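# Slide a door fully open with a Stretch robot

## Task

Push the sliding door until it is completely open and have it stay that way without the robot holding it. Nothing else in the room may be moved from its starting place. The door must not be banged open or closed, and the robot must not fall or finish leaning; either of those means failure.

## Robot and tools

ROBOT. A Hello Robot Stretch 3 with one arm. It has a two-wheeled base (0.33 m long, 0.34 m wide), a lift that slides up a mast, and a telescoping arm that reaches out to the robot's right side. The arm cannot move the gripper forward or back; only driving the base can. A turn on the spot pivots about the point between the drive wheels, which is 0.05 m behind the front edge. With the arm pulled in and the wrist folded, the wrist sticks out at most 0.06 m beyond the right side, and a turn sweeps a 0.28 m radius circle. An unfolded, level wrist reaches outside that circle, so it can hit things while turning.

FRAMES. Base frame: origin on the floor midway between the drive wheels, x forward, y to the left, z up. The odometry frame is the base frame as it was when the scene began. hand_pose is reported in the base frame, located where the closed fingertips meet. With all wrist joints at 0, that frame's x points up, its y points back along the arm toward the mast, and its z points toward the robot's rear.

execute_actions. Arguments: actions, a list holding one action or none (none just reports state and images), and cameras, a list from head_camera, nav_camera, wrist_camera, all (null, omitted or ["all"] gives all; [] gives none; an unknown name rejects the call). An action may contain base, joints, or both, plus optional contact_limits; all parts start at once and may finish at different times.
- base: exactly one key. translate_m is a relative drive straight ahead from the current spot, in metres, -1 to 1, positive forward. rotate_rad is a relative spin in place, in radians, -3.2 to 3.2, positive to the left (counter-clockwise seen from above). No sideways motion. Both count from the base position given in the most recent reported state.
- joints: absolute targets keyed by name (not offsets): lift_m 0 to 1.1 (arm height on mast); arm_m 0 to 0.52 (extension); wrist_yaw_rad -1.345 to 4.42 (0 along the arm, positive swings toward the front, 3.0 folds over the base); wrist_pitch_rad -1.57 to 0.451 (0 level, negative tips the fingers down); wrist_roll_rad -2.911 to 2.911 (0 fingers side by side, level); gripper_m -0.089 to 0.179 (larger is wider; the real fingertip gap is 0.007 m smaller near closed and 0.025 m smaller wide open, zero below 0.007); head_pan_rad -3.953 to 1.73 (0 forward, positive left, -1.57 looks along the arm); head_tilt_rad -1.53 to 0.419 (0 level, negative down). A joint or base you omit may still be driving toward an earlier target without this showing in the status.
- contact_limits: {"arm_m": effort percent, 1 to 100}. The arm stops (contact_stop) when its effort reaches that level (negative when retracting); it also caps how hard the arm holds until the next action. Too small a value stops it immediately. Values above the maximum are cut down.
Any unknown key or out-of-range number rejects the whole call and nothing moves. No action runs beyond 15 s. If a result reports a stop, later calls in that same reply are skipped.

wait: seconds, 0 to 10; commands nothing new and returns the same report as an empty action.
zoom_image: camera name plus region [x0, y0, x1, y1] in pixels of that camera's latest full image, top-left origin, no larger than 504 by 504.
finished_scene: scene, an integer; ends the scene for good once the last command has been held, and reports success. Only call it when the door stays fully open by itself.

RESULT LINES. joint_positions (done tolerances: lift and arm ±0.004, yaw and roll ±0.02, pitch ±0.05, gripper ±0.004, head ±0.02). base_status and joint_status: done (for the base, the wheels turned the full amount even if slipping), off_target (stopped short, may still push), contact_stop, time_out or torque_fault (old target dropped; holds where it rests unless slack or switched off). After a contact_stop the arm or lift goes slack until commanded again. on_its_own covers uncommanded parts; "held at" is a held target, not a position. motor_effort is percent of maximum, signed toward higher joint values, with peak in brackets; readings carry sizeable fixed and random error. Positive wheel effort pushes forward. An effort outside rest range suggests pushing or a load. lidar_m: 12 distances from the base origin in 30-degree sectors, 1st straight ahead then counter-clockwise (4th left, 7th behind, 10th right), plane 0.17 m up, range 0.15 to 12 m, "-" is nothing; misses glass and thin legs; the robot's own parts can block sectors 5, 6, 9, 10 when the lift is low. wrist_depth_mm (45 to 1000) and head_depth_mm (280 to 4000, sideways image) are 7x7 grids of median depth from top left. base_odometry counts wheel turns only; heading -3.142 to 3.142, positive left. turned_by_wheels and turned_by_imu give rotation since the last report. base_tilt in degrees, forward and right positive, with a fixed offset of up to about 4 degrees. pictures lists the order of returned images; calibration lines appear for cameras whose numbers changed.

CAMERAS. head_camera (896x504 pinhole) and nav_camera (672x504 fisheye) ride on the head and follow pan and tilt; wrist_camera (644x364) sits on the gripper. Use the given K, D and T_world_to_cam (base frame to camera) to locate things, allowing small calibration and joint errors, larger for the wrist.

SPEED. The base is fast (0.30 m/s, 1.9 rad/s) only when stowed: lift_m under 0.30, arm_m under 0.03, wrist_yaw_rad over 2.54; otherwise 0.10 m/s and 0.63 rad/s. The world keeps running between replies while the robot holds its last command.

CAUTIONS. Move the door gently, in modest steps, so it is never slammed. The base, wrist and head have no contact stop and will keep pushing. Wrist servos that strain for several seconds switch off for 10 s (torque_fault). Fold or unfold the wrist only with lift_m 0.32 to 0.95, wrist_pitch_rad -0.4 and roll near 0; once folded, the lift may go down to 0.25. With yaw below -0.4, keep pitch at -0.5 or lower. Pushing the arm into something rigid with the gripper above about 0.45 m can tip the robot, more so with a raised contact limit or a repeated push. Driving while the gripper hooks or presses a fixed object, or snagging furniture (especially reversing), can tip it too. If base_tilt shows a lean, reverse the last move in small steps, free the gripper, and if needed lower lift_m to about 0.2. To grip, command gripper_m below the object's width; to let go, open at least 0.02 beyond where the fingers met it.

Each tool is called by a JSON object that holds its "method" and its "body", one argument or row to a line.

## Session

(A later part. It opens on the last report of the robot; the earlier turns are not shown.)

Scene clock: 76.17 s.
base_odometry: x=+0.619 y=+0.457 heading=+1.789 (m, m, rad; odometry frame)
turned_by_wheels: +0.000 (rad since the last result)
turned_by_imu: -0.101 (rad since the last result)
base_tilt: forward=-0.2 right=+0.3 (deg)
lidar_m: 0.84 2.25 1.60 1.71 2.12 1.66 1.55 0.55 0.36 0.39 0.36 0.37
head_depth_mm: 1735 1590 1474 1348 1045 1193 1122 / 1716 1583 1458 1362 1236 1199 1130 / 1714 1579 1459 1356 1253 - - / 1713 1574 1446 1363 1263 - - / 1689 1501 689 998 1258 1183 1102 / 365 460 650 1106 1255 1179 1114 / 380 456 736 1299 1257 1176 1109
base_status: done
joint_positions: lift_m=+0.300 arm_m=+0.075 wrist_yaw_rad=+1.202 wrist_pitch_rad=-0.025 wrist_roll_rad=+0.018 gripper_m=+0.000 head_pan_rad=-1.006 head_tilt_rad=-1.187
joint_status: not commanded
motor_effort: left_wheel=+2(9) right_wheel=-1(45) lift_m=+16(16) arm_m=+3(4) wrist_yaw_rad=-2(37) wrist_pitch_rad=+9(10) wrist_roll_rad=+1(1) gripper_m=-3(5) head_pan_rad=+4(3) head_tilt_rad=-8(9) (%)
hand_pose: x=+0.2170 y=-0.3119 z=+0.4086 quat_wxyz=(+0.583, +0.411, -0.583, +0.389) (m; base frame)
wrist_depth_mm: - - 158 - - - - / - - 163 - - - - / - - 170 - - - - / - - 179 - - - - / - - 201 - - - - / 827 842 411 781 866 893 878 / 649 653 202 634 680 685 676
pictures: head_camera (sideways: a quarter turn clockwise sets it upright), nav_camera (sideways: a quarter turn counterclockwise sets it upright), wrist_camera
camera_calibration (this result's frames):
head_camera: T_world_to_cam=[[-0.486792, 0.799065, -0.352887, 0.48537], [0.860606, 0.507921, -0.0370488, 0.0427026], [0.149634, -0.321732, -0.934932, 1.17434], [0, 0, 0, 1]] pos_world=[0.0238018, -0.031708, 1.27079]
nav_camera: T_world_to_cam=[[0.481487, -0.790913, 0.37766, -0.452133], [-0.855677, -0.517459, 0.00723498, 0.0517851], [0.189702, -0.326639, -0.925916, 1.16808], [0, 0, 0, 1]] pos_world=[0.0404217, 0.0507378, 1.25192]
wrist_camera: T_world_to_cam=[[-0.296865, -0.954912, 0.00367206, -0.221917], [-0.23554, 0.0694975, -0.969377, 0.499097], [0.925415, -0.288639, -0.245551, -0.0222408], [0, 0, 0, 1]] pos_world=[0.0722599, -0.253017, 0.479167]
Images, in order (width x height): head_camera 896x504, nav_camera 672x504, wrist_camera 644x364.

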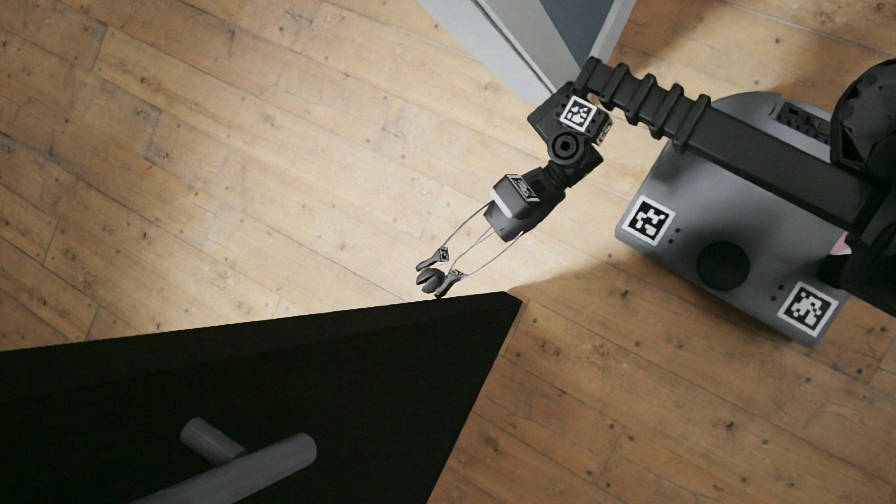

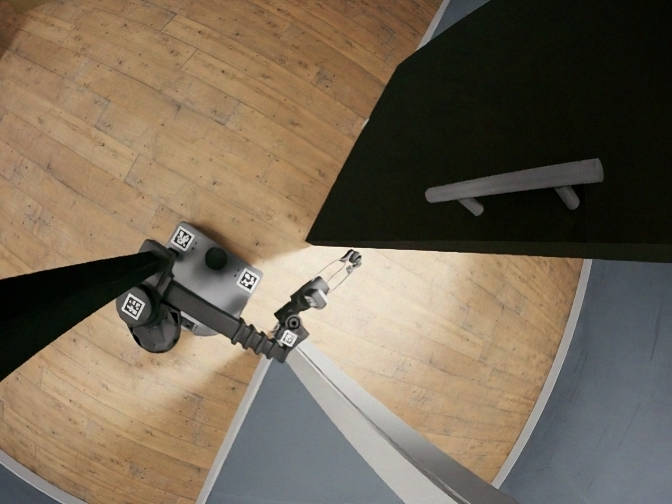

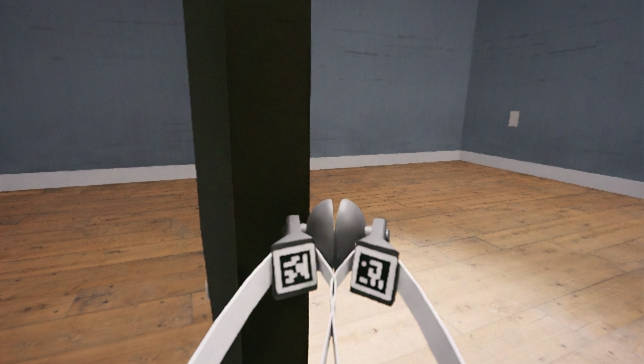

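{"method": "execute_actions", "body": {
  "actions": [
    {"base":{"translate_m":-0.04}}
  ],
  "cameras": []
}}

{"method": "execute_actions", "body": {
  "actions": [
    {"joints":{"arm_m":0.06,"gripper_m":0.11,"wrist_yaw_rad":1.3}}
  ],
  "cameras": ["wrist_camera"]
}}

{"method": "execute_actions", "body": {
  "actions": [
    {"base":{"translate_m":0.12}}
  ]
}}

Scene clock: 84.10 s.
base_odometry: x=+0.628 y=+0.418 heading=+1.789 (m, m, rad; odometry frame)
turned_by_wheels: +0.000 (rad since the last result)
turned_by_imu: -0.001 (rad since the last result)
base_tilt: forward=-0.1 right=+0.3 (deg)
lidar_m: 0.84 2.29 1.62 1.71 2.10 1.62 1.52 0.55 0.36 0.35 0.40 0.39
head_depth_mm: 1724 1585 1460 775 1065 1192 1122 / 1720 1583 1465 1362 1130 1190 1129 / 1725 1574 1454 1360 1249 - - / 1705 1569 1455 1365 1256 - - / 1707 1566 1445 1290 1263 1192 1108 / 448 505 660 1116 1251 1184 1112 / 386 479 746 1305 1252 1180 1106
base_status: done
joint_positions: lift_m=+0.300 arm_m=+0.075 wrist_yaw_rad=+1.202 wrist_pitch_rad=-0.025 wrist_roll_rad=+0.018 gripper_m=+0.000 head_pan_rad=-1.006 head_tilt_rad=-1.187
joint_status: not commanded
motor_effort: left_wheel=+2(4) right_wheel=-1(6) lift_m=+16(16) arm_m=+3(3) wrist_yaw_rad=-1(1) wrist_pitch_rad=+9(9) wrist_roll_rad=+0(1) gripper_m=-3(3) head_pan_rad=+4(4) head_tilt_rad=-8(9) (%)
hand_pose: x=+0.2170 y=-0.3120 z=+0.4087 quat_wxyz=(+0.583, +0.410, -0.583, +0.389) (m; base frame)
wrist_depth_mm: - - 194 - - - - / - - 201 - - - - / - - 209 - - - - / - - 220 - - - - / - - 235 - - - - / 831 851 477 823 876 872 900 / 655 661 250 678 677 685 691
pictures: none
No camera images: the call's "cameras" was empty. Leave "cameras" out to get every camera's image.

Scene clock: 85.70 s.
base_odometry: x=+0.628 y=+0.418 heading=+1.789 (m, m, rad; odometry frame)
turned_by_wheels: +0.000 (rad since the last result)
turned_by_imu: +0.000 (rad since the last result)
base_tilt: forward=-0.1 right=+0.3 (deg)
lidar_m: 0.85 2.29 1.61 1.71 2.10 1.62 1.52 0.55 0.36 0.35 0.40 0.39
head_depth_mm: 1753 1568 1458 771 1068 1193 1127 / 1725 1584 1451 1356 1083 1194 1130 / 1723 1570 1456 1363 1259 - - / 1716 1570 1457 1354 1263 - - / 1716 1564 1440 1308 1261 1191 1103 / 449 506 660 1123 1259 1183 1115 / 386 480 747 1305 1246 1178 1109
base_status: not commanded
joint_positions: lift_m=+0.300 arm_m=+0.060 wrist_yaw_rad=+1.298 wrist_pitch_rad=-0.025 wrist_roll_rad=+0.018 gripper_m=+0.110 head_pan_rad=-1.006 head_tilt_rad=-1.187
joint_status: all done
motor_effort: left_wheel=+1(2) right_wheel=-1(1) lift_m=+15(15) arm_m=-3(3) wrist_yaw_rad=+2(3) wrist_pitch_rad=+8(8) wrist_roll_rad=+1(1) gripper_m=+0(81) head_pan_rad=+5(3) head_tilt_rad=-8(9) (%)
hand_pose: x=+0.2248 y=-0.2741 z=+0.4087 quat_wxyz=(+0.564, +0.438, -0.563, +0.417) (m; base frame)
wrist_depth_mm: - - - 199 - - - / - - - 205 - - - / - - - 215 - - - / - - - 222 - - - / - - 561 233 - - - / 840 861 763 245 852 893 900 / 656 645 648 258 665 681 686
pictures: wrist_camera
camera_calibration (this result's frames):
wrist_camera: T_world_to_cam=[[-0.203373, -0.979094, 0.00369498, -0.21118], [-0.240828, 0.046365, -0.96946, 0.493274], [0.949021, -0.198052, -0.245222, 0.000861782], [0, 0, 0, 1]] pos_world=[0.0750277, -0.229465, 0.479201]
Images, in order (width x height): wrist_camera 644x364.

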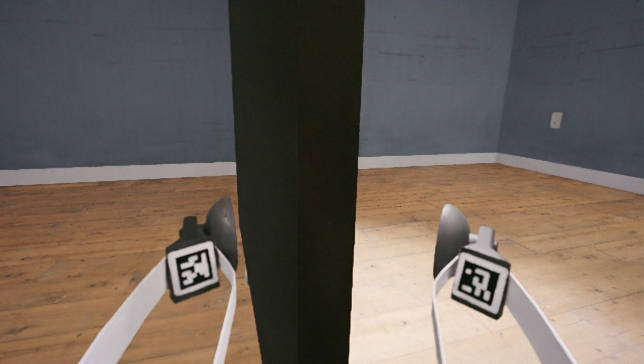

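Scene clock: 88.13 s.
base_odometry: x=+0.602 y=+0.535 heading=+1.789 (m, m, rad; odometry frame)
turned_by_wheels: +0.000 (rad since the last result)
turned_by_imu: +0.000 (rad since the last result)
base_tilt: forward=-0.1 right=+0.4 (deg)
lidar_m: 0.81 2.17 1.57 1.69 2.17 1.74 1.64 0.54 0.39 2.59 0.31 0.36
head_depth_mm: 1734 1588 1463 1364 1139 1188 1125 / 1729 1587 1455 1354 1293 1199 1130 / 1740 1578 1457 1362 1252 - - / 323 416 603 978 1253 - - / 323 410 548 857 1261 1189 1106 / 327 355 585 1058 1256 1183 1108 / 382 485 709 1304 1259 1177 1105
base_status: done
joint_positions: lift_m=+0.300 arm_m=+0.060 wrist_yaw_rad=+1.281 wrist_pitch_rad=-0.024 wrist_roll_rad=+0.018 gripper_m=+0.110 head_pan_rad=-1.006 head_tilt_rad=-1.187
joint_status: not commanded
on_its_own: wrist_yaw_rad is at rest, and its effort (+18) is outside its rest range (-12 to +12)
motor_effort: left_wheel=-1(7) right_wheel=+8(9) lift_m=+16(17) arm_m=-2(3) wrist_yaw_rad=+18(18) wrist_pitch_rad=+8(9) wrist_roll_rad=+1(0) gripper_m=-5(4) head_pan_rad=+3(3) head_tilt_rad=-8(8) (%)
hand_pose: x=+0.2235 y=-0.2784 z=+0.4087 quat_wxyz=(+0.567, +0.433, -0.566, +0.412) (m; base frame)
wrist_depth_mm: - - 489 95 89 - - / - - 570 98 92 - - / - - 685 100 97 - - / - - 837 103 101 - - / - - 311 107 105 - - / 840 831 541 110 111 - 886 / 661 671 631 114 117 670 684
pictures: head_camera (sideways: a quarter turn clockwise sets it upright), nav_camera (sideways: a quarter turn counterclockwise sets it upright), wrist_camera
camera_calibration (this result's frames):
head_camera: T_world_to_cam=[[-0.486792, 0.799065, -0.352887, 0.48537], [0.860606, 0.507921, -0.0370488, 0.0427026], [0.149634, -0.321732, -0.934932, 1.17434], [0, 0, 0, 1]] pos_world=[0.0238018, -0.0317079, 1.27079]
nav_camera: T_world_to_cam=[[0.481487, -0.790912, 0.37766, -0.452133], [-0.855677, -0.51746, 0.00723498, 0.0517851], [0.189702, -0.326639, -0.925916, 1.16808], [0, 0, 0, 1]] pos_world=[0.0404217, 0.0507378, 1.25192]
wrist_camera: T_world_to_cam=[[-0.220419, -0.975398, 0.00371228, -0.210787], [-0.239772, 0.0504933, -0.969515, 0.494168], [0.945476, -0.214589, -0.245003, -0.00270408], [0, 0, 0, 1]] pos_world=[0.0745829, -0.231134, 0.479223]
Images, in order (width x height): head_camera 896x504, nav_camera 672x504, wrist_camera 644x364.

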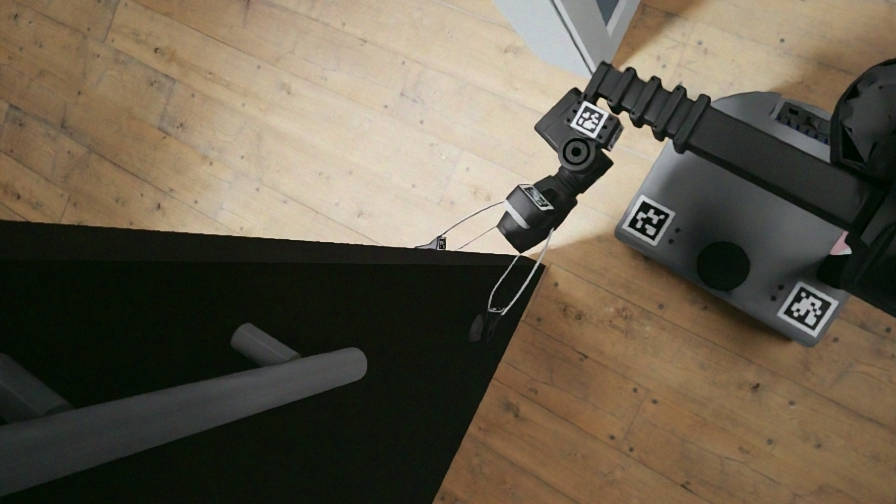

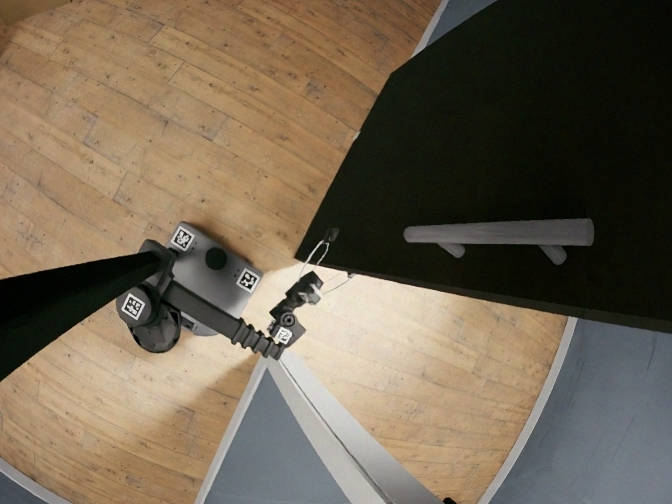

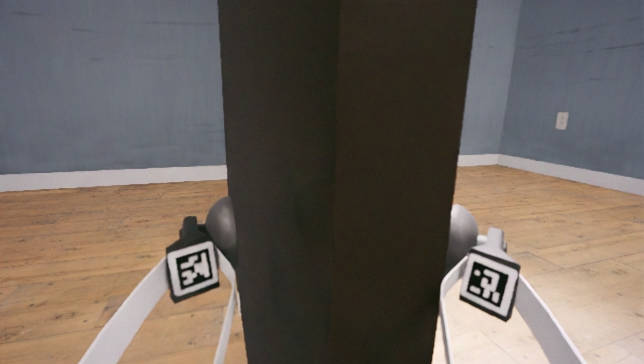

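{"method": "execute_actions", "body": {
  "actions": [
    {"base":{"translate_m":0.15},"joints":{"wrist_yaw_rad":1.4,"arm_m":0.055}}
  ]
}}

Scene clock: 95.47 s.
base_odometry: x=+0.569 y=+0.681 heading=+1.789 (m, m, rad; odometry frame)
turned_by_wheels: +0.000 (rad since the last result)
turned_by_imu: -0.003 (rad since the last result)
base_tilt: forward=-0.1 right=+0.3 (deg)
lidar_m: 0.76 2.01 1.52 1.54 2.23 1.91 1.79 0.50 0.48 2.57 0.28 0.34
head_depth_mm: 1729 1578 1463 1358 1271 1193 1120 / 1722 1585 1450 1357 1299 1193 1132 / 1688 1556 1455 1358 1251 - - / 299 364 497 801 1243 - - / 306 384 461 811 1254 1188 1103 / - 319 577 1002 1268 1174 1113 / 358 457 668 1240 1254 1181 1107
base_status: done
joint_positions: lift_m=+0.300 arm_m=+0.055 wrist_yaw_rad=+1.227 wrist_pitch_rad=-0.027 wrist_roll_rad=+0.018 gripper_m=+0.110 head_pan_rad=-1.006 head_tilt_rad=-1.187
joint_status: wrist_yaw_rad off_target (ended at +1.227, target +1.400); the others done
on_its_own: wrist_yaw_rad is held at +1.229, not at your +1.400, by its stall guard, which is not easing now
motor_effort: left_wheel=-1(17) right_wheel=+3(58) lift_m=+15(16) arm_m=-3(8) wrist_yaw_rad=+2(100) wrist_pitch_rad=+9(11) wrist_roll_rad=+1(1) gripper_m=-1(21) head_pan_rad=+4(3) head_tilt_rad=-8(8) (%)
hand_pose: x=+0.2191 y=-0.2866 z=+0.4081 quat_wxyz=(+0.579, +0.418, -0.577, +0.395) (m; base frame)
wrist_depth_mm: - - 147 61 67 - - / - - 163 63 70 - - / - - 180 66 73 - - / - - 199 69 77 - - / - - 121 71 80 - - / 846 846 169 75 84 903 864 / 653 648 349 79 89 675 682
pictures: head_camera (sideways: a quarter turn clockwise sets it upright), nav_camera (sideways: a quarter turn counterclockwise sets it upright), wrist_camera
camera_calibration (this result's frames):
head_camera: T_world_to_cam=[[-0.486792, 0.799065, -0.352887, 0.48537], [0.860606, 0.507921, -0.0370488, 0.0427026], [0.149634, -0.321732, -0.934932, 1.17434], [0, 0, 0, 1]] pos_world=[0.0238018, -0.0317079, 1.27079]
nav_camera: T_world_to_cam=[[0.481487, -0.790913, 0.37766, -0.452133], [-0.855677, -0.517459, 0.00723498, 0.0517851], [0.189702, -0.326639, -0.925916, 1.16808], [0, 0, 0, 1]] pos_world=[0.0404217, 0.0507378, 1.25192]
wrist_camera: T_world_to_cam=[[-0.273098, -0.961979, 0.0036578, -0.204379], [-0.239029, 0.0641743, -0.968889, 0.496395], [0.931817, -0.265476, -0.247467, -0.0110509], [0, 0, 0, 1]] pos_world=[0.0731347, -0.231398, 0.478965]
Images, in order (width x height): head_camera 896x504, nav_camera 672x504, wrist_camera 644x364.

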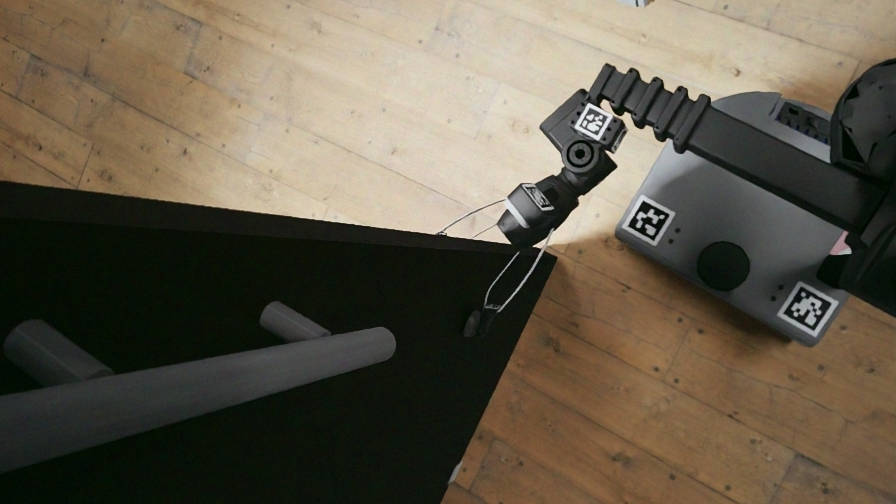

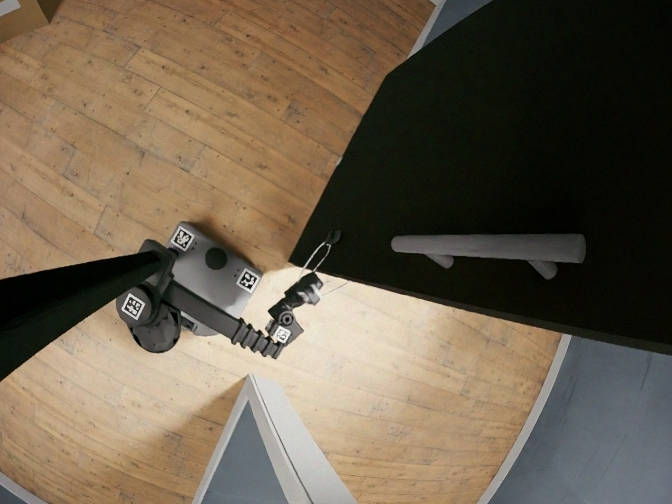

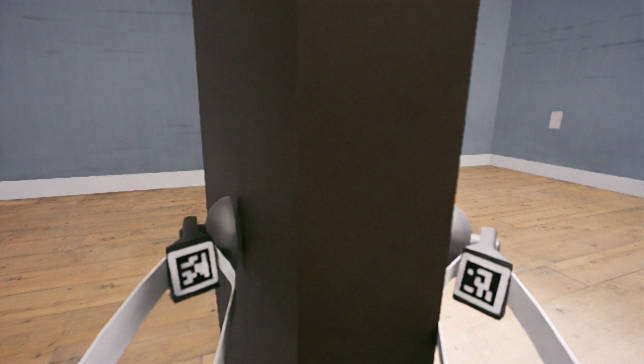

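{"method": "execute_actions", "body": {
  "actions": [
    {"base":{"rotate_rad":0.1},"joints":{"wrist_yaw_rad":1.42,"arm_m":0.09}}
  ],
  "cameras": ["wrist_camera"]
}}

{"method": "execute_actions", "body": {
  "actions": [
    {"base":{"translate_m":0.2}}
  ]
}}

Scene clock: 100.80 s.
base_odometry: x=+0.569 y=+0.681 heading=+1.888 (m, m, rad; odometry frame)
turned_by_wheels: +0.099 (rad since the last result)
turned_by_imu: +0.087 (rad since the last result)
base_tilt: forward=-0.2 right=+0.3 (deg)
lidar_m: 1.01 2.05 1.52 1.66 2.27 1.85 1.30 0.48 0.51 2.56 0.29 0.37
head_depth_mm: 1727 1593 1473 1368 1265 1198 1121 / 1732 1576 1456 1361 1265 - 1133 / 320 1525 1444 1354 1259 - - / 306 378 503 762 1252 - - / 320 391 465 873 1263 1187 1097 / - 423 657 1147 1258 1177 1109 / 383 513 773 1314 1253 1181 1112
base_status: done
joint_positions: lift_m=+0.300 arm_m=+0.090 wrist_yaw_rad=+1.361 wrist_pitch_rad=-0.030 wrist_roll_rad=+0.018 gripper_m=+0.110 head_pan_rad=-1.006 head_tilt_rad=-1.187
joint_status: wrist_yaw_rad off_target (ended at +1.361, target +1.420); the others done
on_its_own: right_wheel is at rest, and its effort (+24) is outside its rest range (-18 to +18); wrist_yaw_rad is at rest, and its effort (+55) is outside its rest range (-12 to +12)
motor_effort: left_wheel=-9(18) right_wheel=+24(57) lift_m=+16(16) arm_m=-2(4) wrist_yaw_rad=+55(100) wrist_pitch_rad=+10(11) wrist_roll_rad=+1(1) gripper_m=-10(17) head_pan_rad=+3(4) head_tilt_rad=-9(8) (%)
hand_pose: x=+0.2284 y=-0.2884 z=+0.4073 quat_wxyz=(+0.552, +0.457, -0.547, +0.433) (m; base frame)
wrist_depth_mm: - - - 50 52 55 - / - - - 52 54 57 - / - - - 54 57 60 - / - - - 56 59 - - / - - - 59 62 - - / 825 838 814 62 65 68 864 / 656 638 647 64 68 638 676
pictures: wrist_camera
camera_calibration (this result's frames):
wrist_camera: T_world_to_cam=[[-0.141295, -0.989961, 0.0034707, -0.241653], [-0.248266, 0.0320403, -0.968162, 0.490552], [0.958332, -0.137658, -0.250301, 0.0115605], [0, 0, 0, 1]] pos_world=[0.0765642, -0.253353, 0.478666]
Images, in order (width x height): wrist_camera 644x364.

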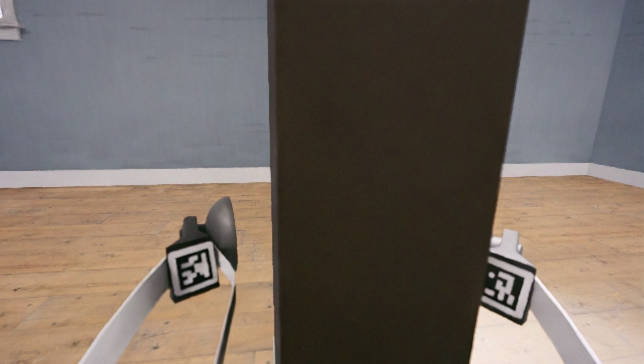

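Scene clock: 103.97 s.
base_odometry: x=+0.507 y=+0.871 heading=+1.888 (m, m, rad; odometry frame)
turned_by_wheels: +0.000 (rad since the last result)
turned_by_imu: -0.051 (rad since the last result)
base_tilt: forward=-0.1 right=+0.3 (deg)
lidar_m: 0.83 1.84 1.60 1.47 1.79 2.08 1.57 0.64 1.75 2.56 0.28 0.34
head_depth_mm: 1740 1581 1472 1359 1271 1195 1124 / 1717 1578 1454 1353 1273 - 1141 / 309 1526 1443 1349 1258 - - / 296 354 471 702 1247 - - / 307 364 438 815 1248 1192 1099 / - 410 595 1022 1255 1181 1116 / 350 463 684 1305 1261 1173 1105
base_status: done
joint_positions: lift_m=+0.300 arm_m=+0.090 wrist_yaw_rad=+1.369 wrist_pitch_rad=-0.025 wrist_roll_rad=+0.018 gripper_m=+0.110 head_pan_rad=-1.006 head_tilt_rad=-1.187
joint_status: not commanded
on_its_own: wrist_yaw_rad is held at +1.371, not at your +1.420, by its stall guard, which is not easing now
motor_effort: left_wheel=+1(15) right_wheel=-1(61) lift_m=+16(16) arm_m=-2(5) wrist_yaw_rad=+2(76) wrist_pitch_rad=+8(11) wrist_roll_rad=+1(0) gripper_m=+0(12) head_pan_rad=+2(3) head_tilt_rad=-9(8) (%)
hand_pose: x=+0.2290 y=-0.2865 z=+0.4086 quat_wxyz=(+0.549, +0.458, -0.547, +0.436) (m; base frame)
wrist_depth_mm: - - - - - - - / - - - - 46 - - / - - - 46 47 - - / - - - 46 49 - - / - - 46 48 52 - - / 867 863 48 50 54 878 867 / 647 660 50 53 57 667 677
pictures: head_camera (sideways: a quarter turn clockwise sets it upright), nav_camera (sideways: a quarter turn counterclockwise sets it upright), wrist_camera
camera_calibration (this result's frames):
head_camera: T_world_to_cam=[[-0.487159, 0.798874, -0.352811, 0.485273], [0.860381, 0.508303, -0.0370514, 0.0427073], [0.149736, -0.321602, -0.934961, 1.17438], [0, 0, 0, 1]] pos_world=[0.0238144, -0.031698, 1.27079]
nav_camera: T_world_to_cam=[[0.481852, -0.790726, 0.377585, -0.452038], [-0.855449, -0.517837, 0.00723666, 0.0517815], [0.189805, -0.326492, -0.925946, 1.16811], [0, 0, 0, 1]] pos_world=[0.0403972, 0.0507564, 1.25192]
wrist_camera: T_world_to_cam=[[-0.13343, -0.991051, 0.00381178, -0.241895], [-0.243706, 0.0290827, -0.969413, 0.49049], [0.960627, -0.130277, -0.245406, 0.0111928], [0, 0, 0, 1]] pos_world=[0.0765074, -0.252537, 0.479156]
Images, in order (width x height): head_camera 896x504, nav_camera 672x504, wrist_camera 644x364.

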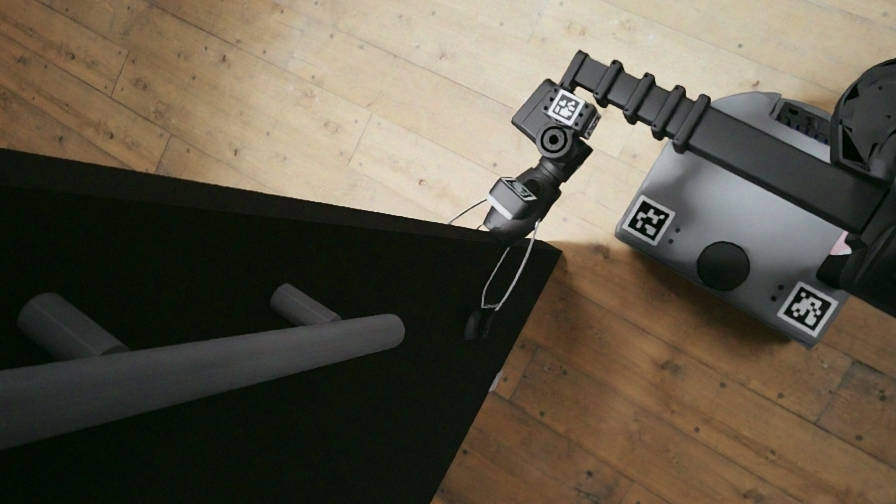

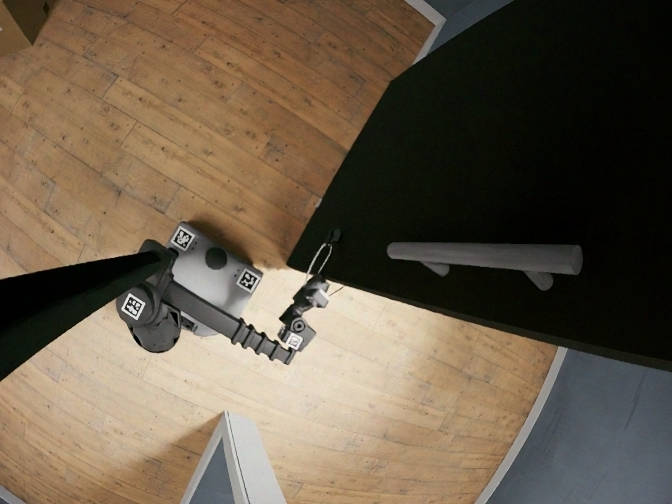

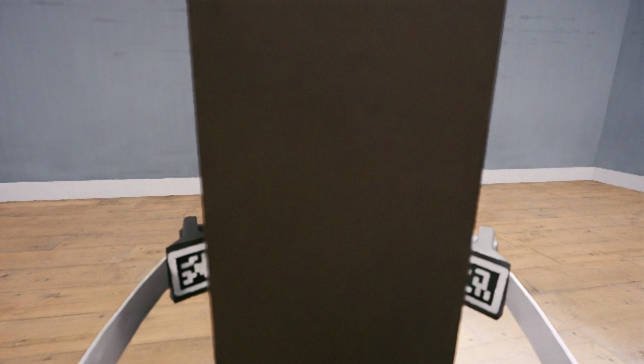

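{"method": "execute_actions", "body": {
  "actions": [
    {"base":{"translate_m":-0.17}}
  ],
  "cameras": []
}}

{"method": "execute_actions", "body": {
  "actions": [
    {"joints":{"gripper_m":0.0,"wrist_yaw_rad":1.5,"arm_m":0.07}}
  ],
  "cameras": ["wrist_camera"]
}}

Scene clock: 111.93 s.
base_odometry: x=+0.560 y=+0.710 heading=+1.888 (m, m, rad; odometry frame)
turned_by_wheels: +0.000 (rad since the last result)
turned_by_imu: -0.002 (rad since the last result)
base_tilt: forward=-0.1 right=+0.3 (deg)
lidar_m: 0.85 2.01 1.51 1.56 2.25 1.91 1.61 0.50 0.52 2.57 2.63 0.38
head_depth_mm: 1749 1591 1460 1353 1268 1194 1122 / 1720 1584 1455 1357 1260 - 1130 / 1719 1576 1445 1350 1253 - - / 1714 1573 1447 1355 1266 - - / 1710 1548 1443 1322 1265 1188 1107 / 1707 552 660 1064 1254 1181 1109 / 383 477 717 1300 1254 1180 1108
base_status: done
joint_positions: lift_m=+0.300 arm_m=+0.090 wrist_yaw_rad=+1.369 wrist_pitch_rad=-0.025 wrist_roll_rad=+0.018 gripper_m=+0.110 head_pan_rad=-1.006 head_tilt_rad=-1.187
joint_status: not commanded
on_its_own: wrist_yaw_rad is held at +1.371, not at your +1.420, by its stall guard, which is not easing now
motor_effort: left_wheel=+2(4) right_wheel=+0(7) lift_m=+16(16) arm_m=-2(2) wrist_yaw_rad=+2(2) wrist_pitch_rad=+9(8) wrist_roll_rad=+1(1) gripper_m=+0(0) head_pan_rad=+3(3) head_tilt_rad=-6(8) (%)
hand_pose: x=+0.2290 y=-0.2865 z=+0.4087 quat_wxyz=(+0.549, +0.458, -0.547, +0.436) (m; base frame)
wrist_depth_mm: - - - 203 - - - / - - - 210 - - - / - - - 219 - - - / - - - 228 - - - / - - - 238 - - - / 829 850 810 537 839 902 889 / 646 659 643 561 672 669 676
pictures: none
No camera images: the call's "cameras" was empty. Leave "cameras" out to get every camera's image.

Scene clock: 113.53 s.
base_odometry: x=+0.560 y=+0.710 heading=+1.888 (m, m, rad; odometry frame)
turned_by_wheels: +0.000 (rad since the last result)
turned_by_imu: +0.000 (rad since the last result)
base_tilt: forward=-0.1 right=+0.3 (deg)
lidar_m: 0.86 2.00 1.51 1.56 2.25 1.90 1.61 0.50 0.51 2.56 2.63 0.38
head_depth_mm: 1714 1584 1465 1356 1268 1192 1120 / 1721 1589 1458 1354 1297 1189 1134 / 1713 1581 1454 1363 1251 - - / 1716 1574 1461 1354 1252 - - / 1698 1556 1447 1327 1253 1195 1105 / 1703 551 659 1067 1262 1184 1108 / 383 477 715 1305 1250 1183 1112
base_status: not commanded
joint_positions: lift_m=+0.300 arm_m=+0.070 wrist_yaw_rad=+1.498 wrist_pitch_rad=-0.025 wrist_roll_rad=+0.018 gripper_m=+0.000 head_pan_rad=-1.006 head_tilt_rad=-1.187
joint_status: all done
motor_effort: left_wheel=+1(1) right_wheel=+0(1) lift_m=+16(17) arm_m=-2(3) wrist_yaw_rad=+2(2) wrist_pitch_rad=+8(8) wrist_roll_rad=+1(1) gripper_m=-2(75) head_pan_rad=+3(3) head_tilt_rad=-8(8) (%)
hand_pose: x=+0.2335 y=-0.2338 z=+0.4087 quat_wxyz=(+0.519, +0.492, -0.516, +0.471) (m; base frame)
wrist_depth_mm: - - - 468 200 - - / - - - 458 208 - - / - - - 470 474 - - / - - - 464 486 - - / - - - - 521 - - / 833 836 863 468 790 882 883 / 652 662 662 472 561 674 684
pictures: wrist_camera
camera_calibration (this result's frames):
wrist_camera: T_world_to_cam=[[-0.0047562, -0.999981, 0.00383261, -0.221277], [-0.245122, -0.00254987, -0.969489, 0.483102], [0.969481, -0.00555054, -0.245105, 0.0407063], [0, 0, 0, 1]] pos_world=[0.0779025, -0.219815, 0.479187]
Images, in order (width x height): wrist_camera 644x364.

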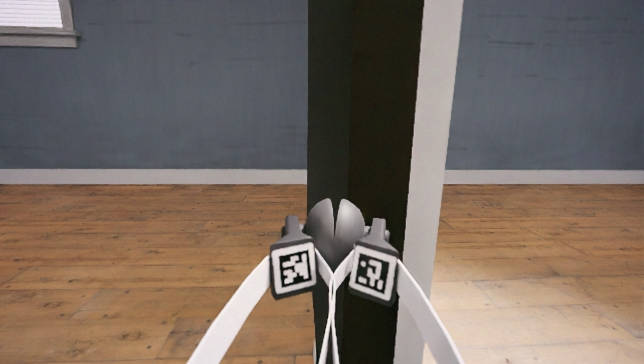

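{"method": "execute_actions", "body": {
  "actions": [
    {"base":{"translate_m":0.16},"joints":{"arm_m":0.092}}
  ],
  "cameras": ["wrist_camera","nav_camera"]
}}

Scene clock: 118.70 s.
base_odometry: x=+0.510 y=+0.862 heading=+1.888 (m, m, rad; odometry frame)
turned_by_wheels: +0.000 (rad since the last result)
turned_by_imu: -0.056 (rad since the last result)
base_tilt: forward=-0.2 right=+0.3 (deg)
lidar_m: 0.70 1.83 1.70 1.48 2.24 2.11 1.96 0.62 0.69 2.56 0.36 0.34
head_depth_mm: 1747 1589 1471 1356 1276 1196 1119 / 1734 1575 1464 1352 1263 - 1138 / 1727 1577 1455 1347 1252 - - / 1719 1584 1457 1359 1261 - - / 1715 1574 1447 1100 1263 1194 1103 / 1683 454 561 923 1256 1183 1111 / 331 424 588 1129 1251 1177 1110
base_status: done
joint_positions: lift_m=+0.300 arm_m=+0.092 wrist_yaw_rad=+1.502 wrist_pitch_rad=-0.025 wrist_roll_rad=+0.018 gripper_m=+0.000 head_pan_rad=-1.006 head_tilt_rad=-1.187
joint_status: all done
motor_effort: left_wheel=+1(10) right_wheel=-1(45) lift_m=+16(16) arm_m=+3(7) wrist_yaw_rad=-2(42) wrist_pitch_rad=+8(10) wrist_roll_rad=+1(1) gripper_m=-2(8) head_pan_rad=+3(3) head_tilt_rad=-9(8) (%)
hand_pose: x=+0.2336 y=-0.2543 z=+0.4087 quat_wxyz=(+0.519, +0.493, -0.515, +0.472) (m; base frame)
wrist_depth_mm: - - - 161 319 - - / - - - 168 329 - - / - - - 175 339 - - / - - - 182 361 - - / - - - - 381 - - / 846 857 833 199 768 886 873 / 644 659 655 207 411 675 671
pictures: nav_camera (sideways: a quarter turn counterclockwise sets it upright), wrist_camera
camera_calibration (this result's frames):
nav_camera: T_world_to_cam=[[0.481984, -0.790646, 0.377585, -0.452038], [-0.855362, -0.51798, 0.00723666, 0.051781], [0.18986, -0.32646, -0.925946, 1.16811], [0, 0, 0, 1]] pos_world=[0.0403887, 0.0507621, 1.25192]
wrist_camera: T_world_to_cam=[[-0.00143779, -0.999992, 0.00382684, -0.242547], [-0.245197, -0.00335748, -0.969467, 0.482844], [0.969472, -0.00233222, -0.24519, 0.0413862], [0, 0, 0, 1]] pos_world=[0.0779204, -0.240828, 0.479177]
Images, in order (width x height): nav_camera 672x504, wrist_camera 644x364.

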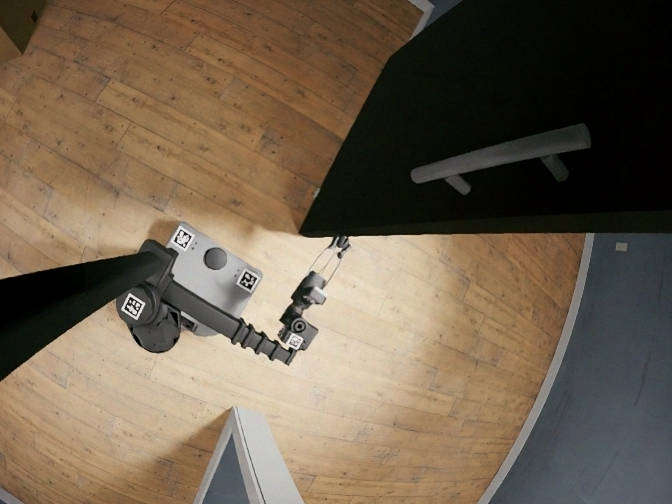

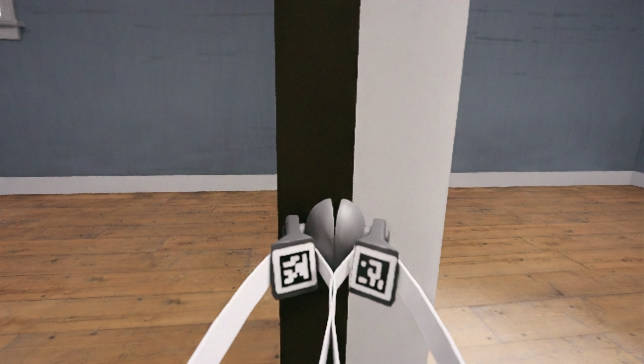

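{"method": "execute_actions", "body": {
  "actions": [
    {"base":{"translate_m":0.1},"joints":{"arm_m":0.062}}
  ],
  "cameras": ["wrist_camera","nav_camera"]
}}

Scene clock: 123.90 s.
base_odometry: x=+0.479 y=+0.957 heading=+1.888 (m, m, rad; odometry frame)
turned_by_wheels: +0.000 (rad since the last result)
turned_by_imu: -0.026 (rad since the last result)
base_tilt: forward=-0.2 right=+0.3 (deg)
lidar_m: 0.62 1.73 2.03 1.47 2.24 2.23 2.06 0.70 1.78 2.54 0.47 0.33
head_depth_mm: 1727 1591 1455 1362 1269 1188 1118 / 1719 1587 1466 1356 1291 1191 1128 / 1740 1562 1468 1358 1259 - - / 1717 1571 1457 1356 1254 - - / 1713 1566 1422 1086 1252 1195 1107 / 511 546 552 838 1250 1187 1114 / 326 391 552 1010 1264 1175 1106
base_status: done
joint_positions: lift_m=+0.300 arm_m=+0.062 wrist_yaw_rad=+1.498 wrist_pitch_rad=-0.025 wrist_roll_rad=+0.018 gripper_m=+0.000 head_pan_rad=-1.006 head_tilt_rad=-1.187
joint_status: all done
motor_effort: left_wheel=+2(5) right_wheel=-1(46) lift_m=+16(16) arm_m=-3(5) wrist_yaw_rad=+2(26) wrist_pitch_rad=+9(9) wrist_roll_rad=+0(1) gripper_m=-3(4) head_pan_rad=+3(4) head_tilt_rad=-8(8) (%)
hand_pose: x=+0.2335 y=-0.2259 z=+0.4086 quat_wxyz=(+0.520, +0.492, -0.516, +0.471) (m; base frame)
wrist_depth_mm: - - - 161 229 241 - / - - - 167 236 251 - / - - - 174 249 264 - / - - - 180 258 276 - / - - - - 271 - - / 854 846 873 198 285 774 909 / 646 668 655 206 294 647 702
pictures: nav_camera (sideways: a quarter turn counterclockwise sets it upright), wrist_camera
camera_calibration (this result's frames):
nav_camera: T_world_to_cam=[[0.481985, -0.790645, 0.377585, -0.452038], [-0.855362, -0.517981, 0.00723666, 0.051781], [0.18986, -0.32646, -0.925946, 1.16811], [0, 0, 0, 1]] pos_world=[0.0403886, 0.0507621, 1.25192]
wrist_camera: T_world_to_cam=[[-0.00497641, -0.99998, 0.00381197, -0.21328], [-0.245442, -0.00247398, -0.969408, 0.483095], [0.969398, -0.00575979, -0.245425, 0.0408457], [0, 0, 0, 1]] pos_world=[0.0779147, -0.211845, 0.479153]
Images, in order (width x height): nav_camera 672x504, wrist_camera 644x364.

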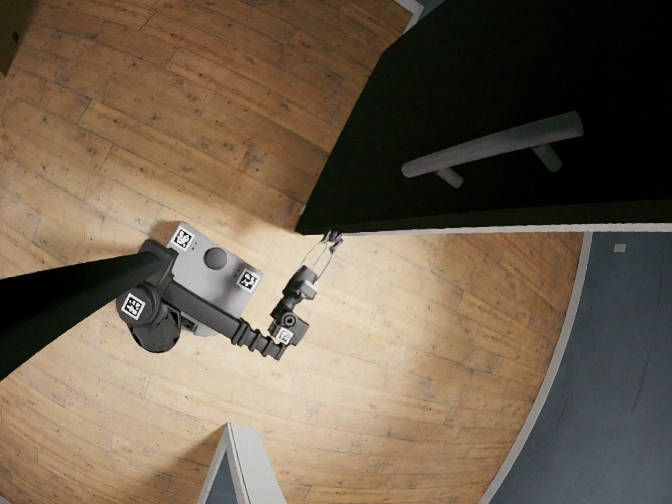

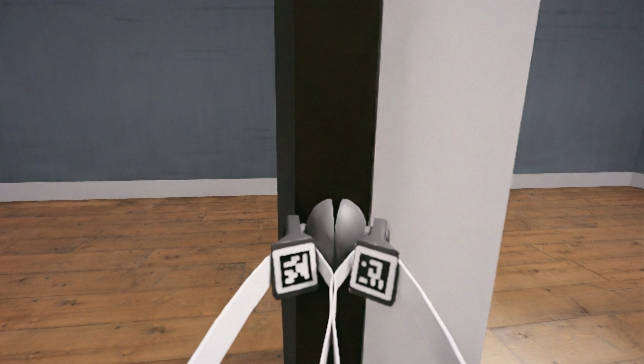

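{"method": "execute_actions", "body": {
  "actions": [
    {"base":{"translate_m":0.05},"joints":{"arm_m":0.05,"head_tilt_rad":0.41,"head_pan_rad":-0.6}}
  ]
}}

Scene clock: 127.00 s.
base_odometry: x=+0.463 y=+1.004 heading=+1.888 (m, m, rad; odometry frame)
turned_by_wheels: +0.000 (rad since the last result)
turned_by_imu: -0.017 (rad since the last result)
base_tilt: forward=-0.1 right=+0.3 (deg)
lidar_m: 0.58 1.68 2.00 1.47 2.24 2.30 2.10 0.74 1.81 2.53 0.40 0.32
head_depth_mm: 1251 1568 2118 2749 2582 388 354 / 1148 518 457 410 372 341 314 / 491 437 393 339 307 290 - / 403 368 340 315 296 286 - / 455 415 382 354 330 310 293 / 546 490 445 408 376 349 326 / 685 600 534 479 436 401 371
base_status: done
joint_positions: lift_m=+0.300 arm_m=+0.050 wrist_yaw_rad=+1.498 wrist_pitch_rad=-0.025 wrist_roll_rad=+0.018 gripper_m=+0.000 head_pan_rad=-0.607 head_tilt_rad=+0.393
joint_status: all done
motor_effort: left_wheel=+1(7) right_wheel=-1(42) lift_m=+16(16) arm_m=-2(3) wrist_yaw_rad=+2(8) wrist_pitch_rad=+8(9) wrist_roll_rad=+1(1) gripper_m=-3(4) head_pan_rad=+3(32) head_tilt_rad=+11(61) (%)
hand_pose: x=+0.2335 y=-0.2138 z=+0.4087 quat_wxyz=(+0.520, +0.492, -0.516, +0.471) (m; base frame)
wrist_depth_mm: - - - 165 187 196 - / - - - 172 197 204 - / - - - 180 204 213 - / - - - 187 212 223 - / - - - - 221 234 - / 827 854 837 205 232 246 869 / 652 666 677 214 242 263 687
pictures: head_camera (sideways: a quarter turn clockwise sets it upright), nav_camera (sideways: a quarter turn counterclockwise sets it upright), wrist_camera
camera_calibration (this result's frames):
head_camera: T_world_to_cam=[[0.306177, -0.192654, -0.932277, 1.23652], [0.59985, 0.799481, 0.0317899, -0.0453202], [0.739213, -0.56896, 0.360346, -0.514808], [0, 0, 0, 1]] pos_world=[0.0291441, -0.0184515, 1.33973]
nav_camera: T_world_to_cam=[[-0.326521, 0.206635, 0.922327, -1.158], [-0.575978, -0.8172, -0.020824, 0.0866265], [0.749423, -0.538039, 0.38585, -0.542404], [0, 0, 0, 1]] pos_world=[0.0782725, 0.0182406, 1.27915]
wrist_camera: T_world_to_cam=[[-0.00492984, -0.999981, 0.00382452, -0.201221], [-0.245272, -0.00249858, -0.969451, 0.483142], [0.969442, -0.00571728, -0.245255, 0.0408498], [0, 0, 0, 1]] pos_world=[0.0779079, -0.199776, 0.479171]
Images, in order (width x height): head_camera 896x504, nav_camera 672x504, wrist_camera 644x364.

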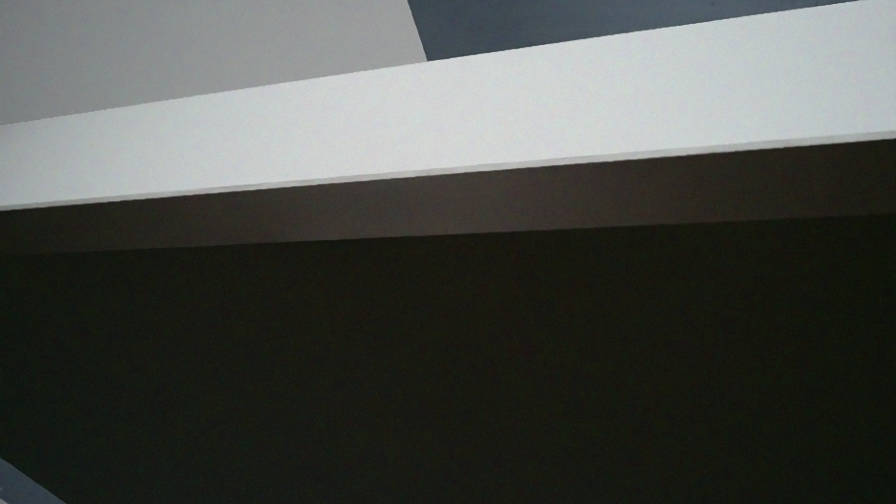

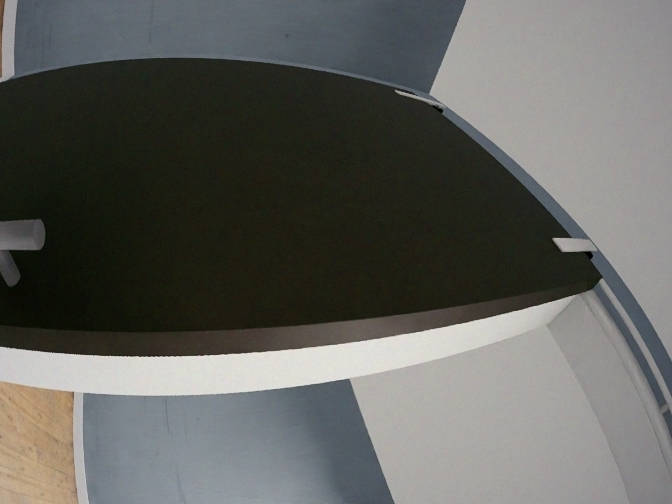

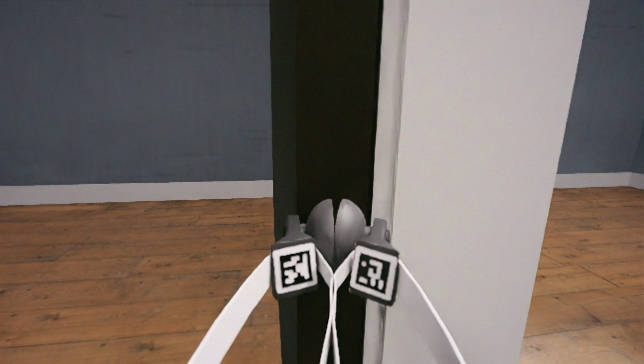

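{"method": "execute_actions", "body": {
  "actions": [
    {"base":{"translate_m":0.045},"joints":{"arm_m":0.338e-1}}
  ],
  "cameras": ["wrist_camera"]
}}

Scene clock: 130.30 s.
base_odometry: x=+0.449 y=+1.047 heading=+1.888 (m, m, rad; odometry frame)
turned_by_wheels: -0.001 (rad since the last result)
turned_by_imu: -0.067 (rad since the last result)
base_tilt: forward=-0.2 right=+0.3 (deg)
lidar_m: 0.50 1.63 1.94 1.47 2.24 2.41 2.13 0.77 1.83 2.53 0.38 0.31
head_depth_mm: 1246 1568 2091 2686 2519 378 338 / 1175 506 436 390 352 320 297 / 462 410 369 338 309 295 - / 385 349 320 296 284 - - / 408 372 344 318 297 286 - / 478 430 391 359 331 308 291 / 576 507 454 411 376 346 321
base_status: done
joint_positions: lift_m=+0.300 arm_m=+0.034 wrist_yaw_rad=+1.525 wrist_pitch_rad=-0.026 wrist_roll_rad=+0.018 gripper_m=+0.000 head_pan_rad=-0.606 head_tilt_rad=+0.393
joint_status: all done
on_its_own: right_wheel is at rest, and its effort (+33) is outside its rest range (-18 to +18); wrist_yaw_rad is at rest, and its effort (-23) is outside its rest range (-12 to +12)
motor_effort: left_wheel=+3(7) right_wheel=+33(42) lift_m=+16(16) arm_m=+0(3) wrist_yaw_rad=-23(23) wrist_pitch_rad=+9(9) wrist_roll_rad=+1(1) gripper_m=-3(4) head_pan_rad=+3(4) head_tilt_rad=+11(11) (%)
hand_pose: x=+0.2339 y=-0.1907 z=+0.4082 quat_wxyz=(+0.514, +0.499, -0.509, +0.477) (m; base frame)
wrist_depth_mm: - - - 159 170 177 189 / - - - 166 175 184 204 / - - - 172 184 192 - / - - - 181 192 202 - / - - - - 200 212 - / 833 846 852 197 213 224 897 / 653 653 659 206 221 235 687
pictures: wrist_camera
camera_calibration (this result's frames):
wrist_camera: T_world_to_cam=[[0.0216262, -0.999759, 0.0037, -0.184171], [-0.246855, -0.00892602, -0.969011, 0.481807], [0.968811, 0.0200426, -0.246989, 0.0462985], [0, 0, 0, 1]] pos_world=[0.0780649, -0.180754, 0.478993]
Images, in order (width x height): wrist_camera 644x364.

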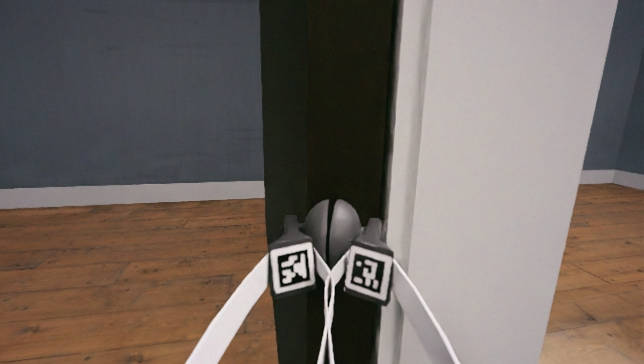

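The wheel is now loaded and the edge is flush with the jamb, so the door is at its stop.

{"method": "execute_actions", "body": {
  "actions": [
    {"base":{"translate_m":-0.05}}
  ],
  "cameras": ["wrist_camera"]
}}

{"method": "finished_scene", "body": {
  "scene": 2
}}

Scene clock: 136.57 s.
base_odometry: x=+0.465 y=+0.999 heading=+1.888 (m, m, rad; odometry frame)
turned_by_wheels: +0.000 (rad since the last result)
turned_by_imu: -0.001 (rad since the last result)
base_tilt: forward=-0.1 right=+0.3 (deg)
lidar_m: 0.52 1.68 2.00 1.47 2.23 2.35 2.09 0.73 1.80 2.54 0.47 0.35
head_depth_mm: 1250 1587 2101 2715 2625 2511 2366 / 1245 1551 1993 2770 457 406 373 / 584 518 464 422 385 356 330 / 493 441 404 372 342 319 298 / 439 399 367 340 317 296 284 / 501 451 410 377 348 324 303 / 603 532 477 432 395 363 336
base_status: done
joint_positions: lift_m=+0.300 arm_m=+0.034 wrist_yaw_rad=+1.540 wrist_pitch_rad=-0.024 wrist_roll_rad=+0.018 gripper_m=+0.000 head_pan_rad=-0.606 head_tilt_rad=+0.393
joint_status: not commanded
on_its_own: wrist_yaw_rad is held at +1.542, not at your +1.500, by its stall guard, which is not easing now
motor_effort: left_wheel=+2(5) right_wheel=-1(30) lift_m=+17(16) arm_m=+0(0) wrist_yaw_rad=+2(6) wrist_pitch_rad=+8(9) wrist_roll_rad=+1(1) gripper_m=-2(3) head_pan_rad=+3(3) head_tilt_rad=+10(10) (%)
hand_pose: x=+0.2341 y=-0.1868 z=+0.4087 quat_wxyz=(+0.510, +0.503, -0.506, +0.482) (m; base frame)
wrist_depth_mm: - - - 208 217 225 - / - - - 216 226 235 - / - - - 226 232 245 - / - - - 235 244 257 - / - - - - 254 270 - / 835 860 876 257 266 288 874 / 652 656 655 283 278 306 674
pictures: wrist_camera
camera_calibration (this result's frames):
wrist_camera: T_world_to_cam=[[0.0368371, -0.999314, 0.00383655, -0.183824], [-0.244748, -0.0127441, -0.969503, 0.481385], [0.968887, 0.0347747, -0.24505, 0.0480835], [0, 0, 0, 1]] pos_world=[0.0780021, -0.179235, 0.479192]
Images, in order (width x height): wrist_camera 644x364.

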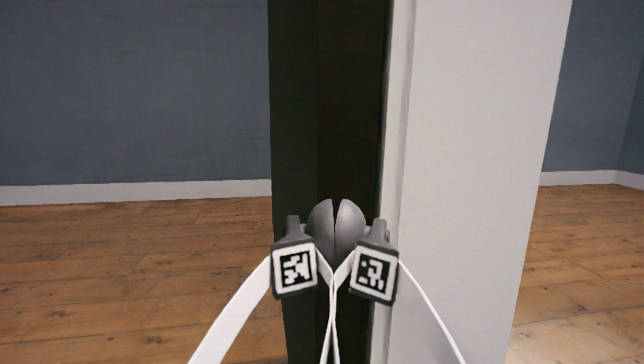

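The scene is finished: the task was done.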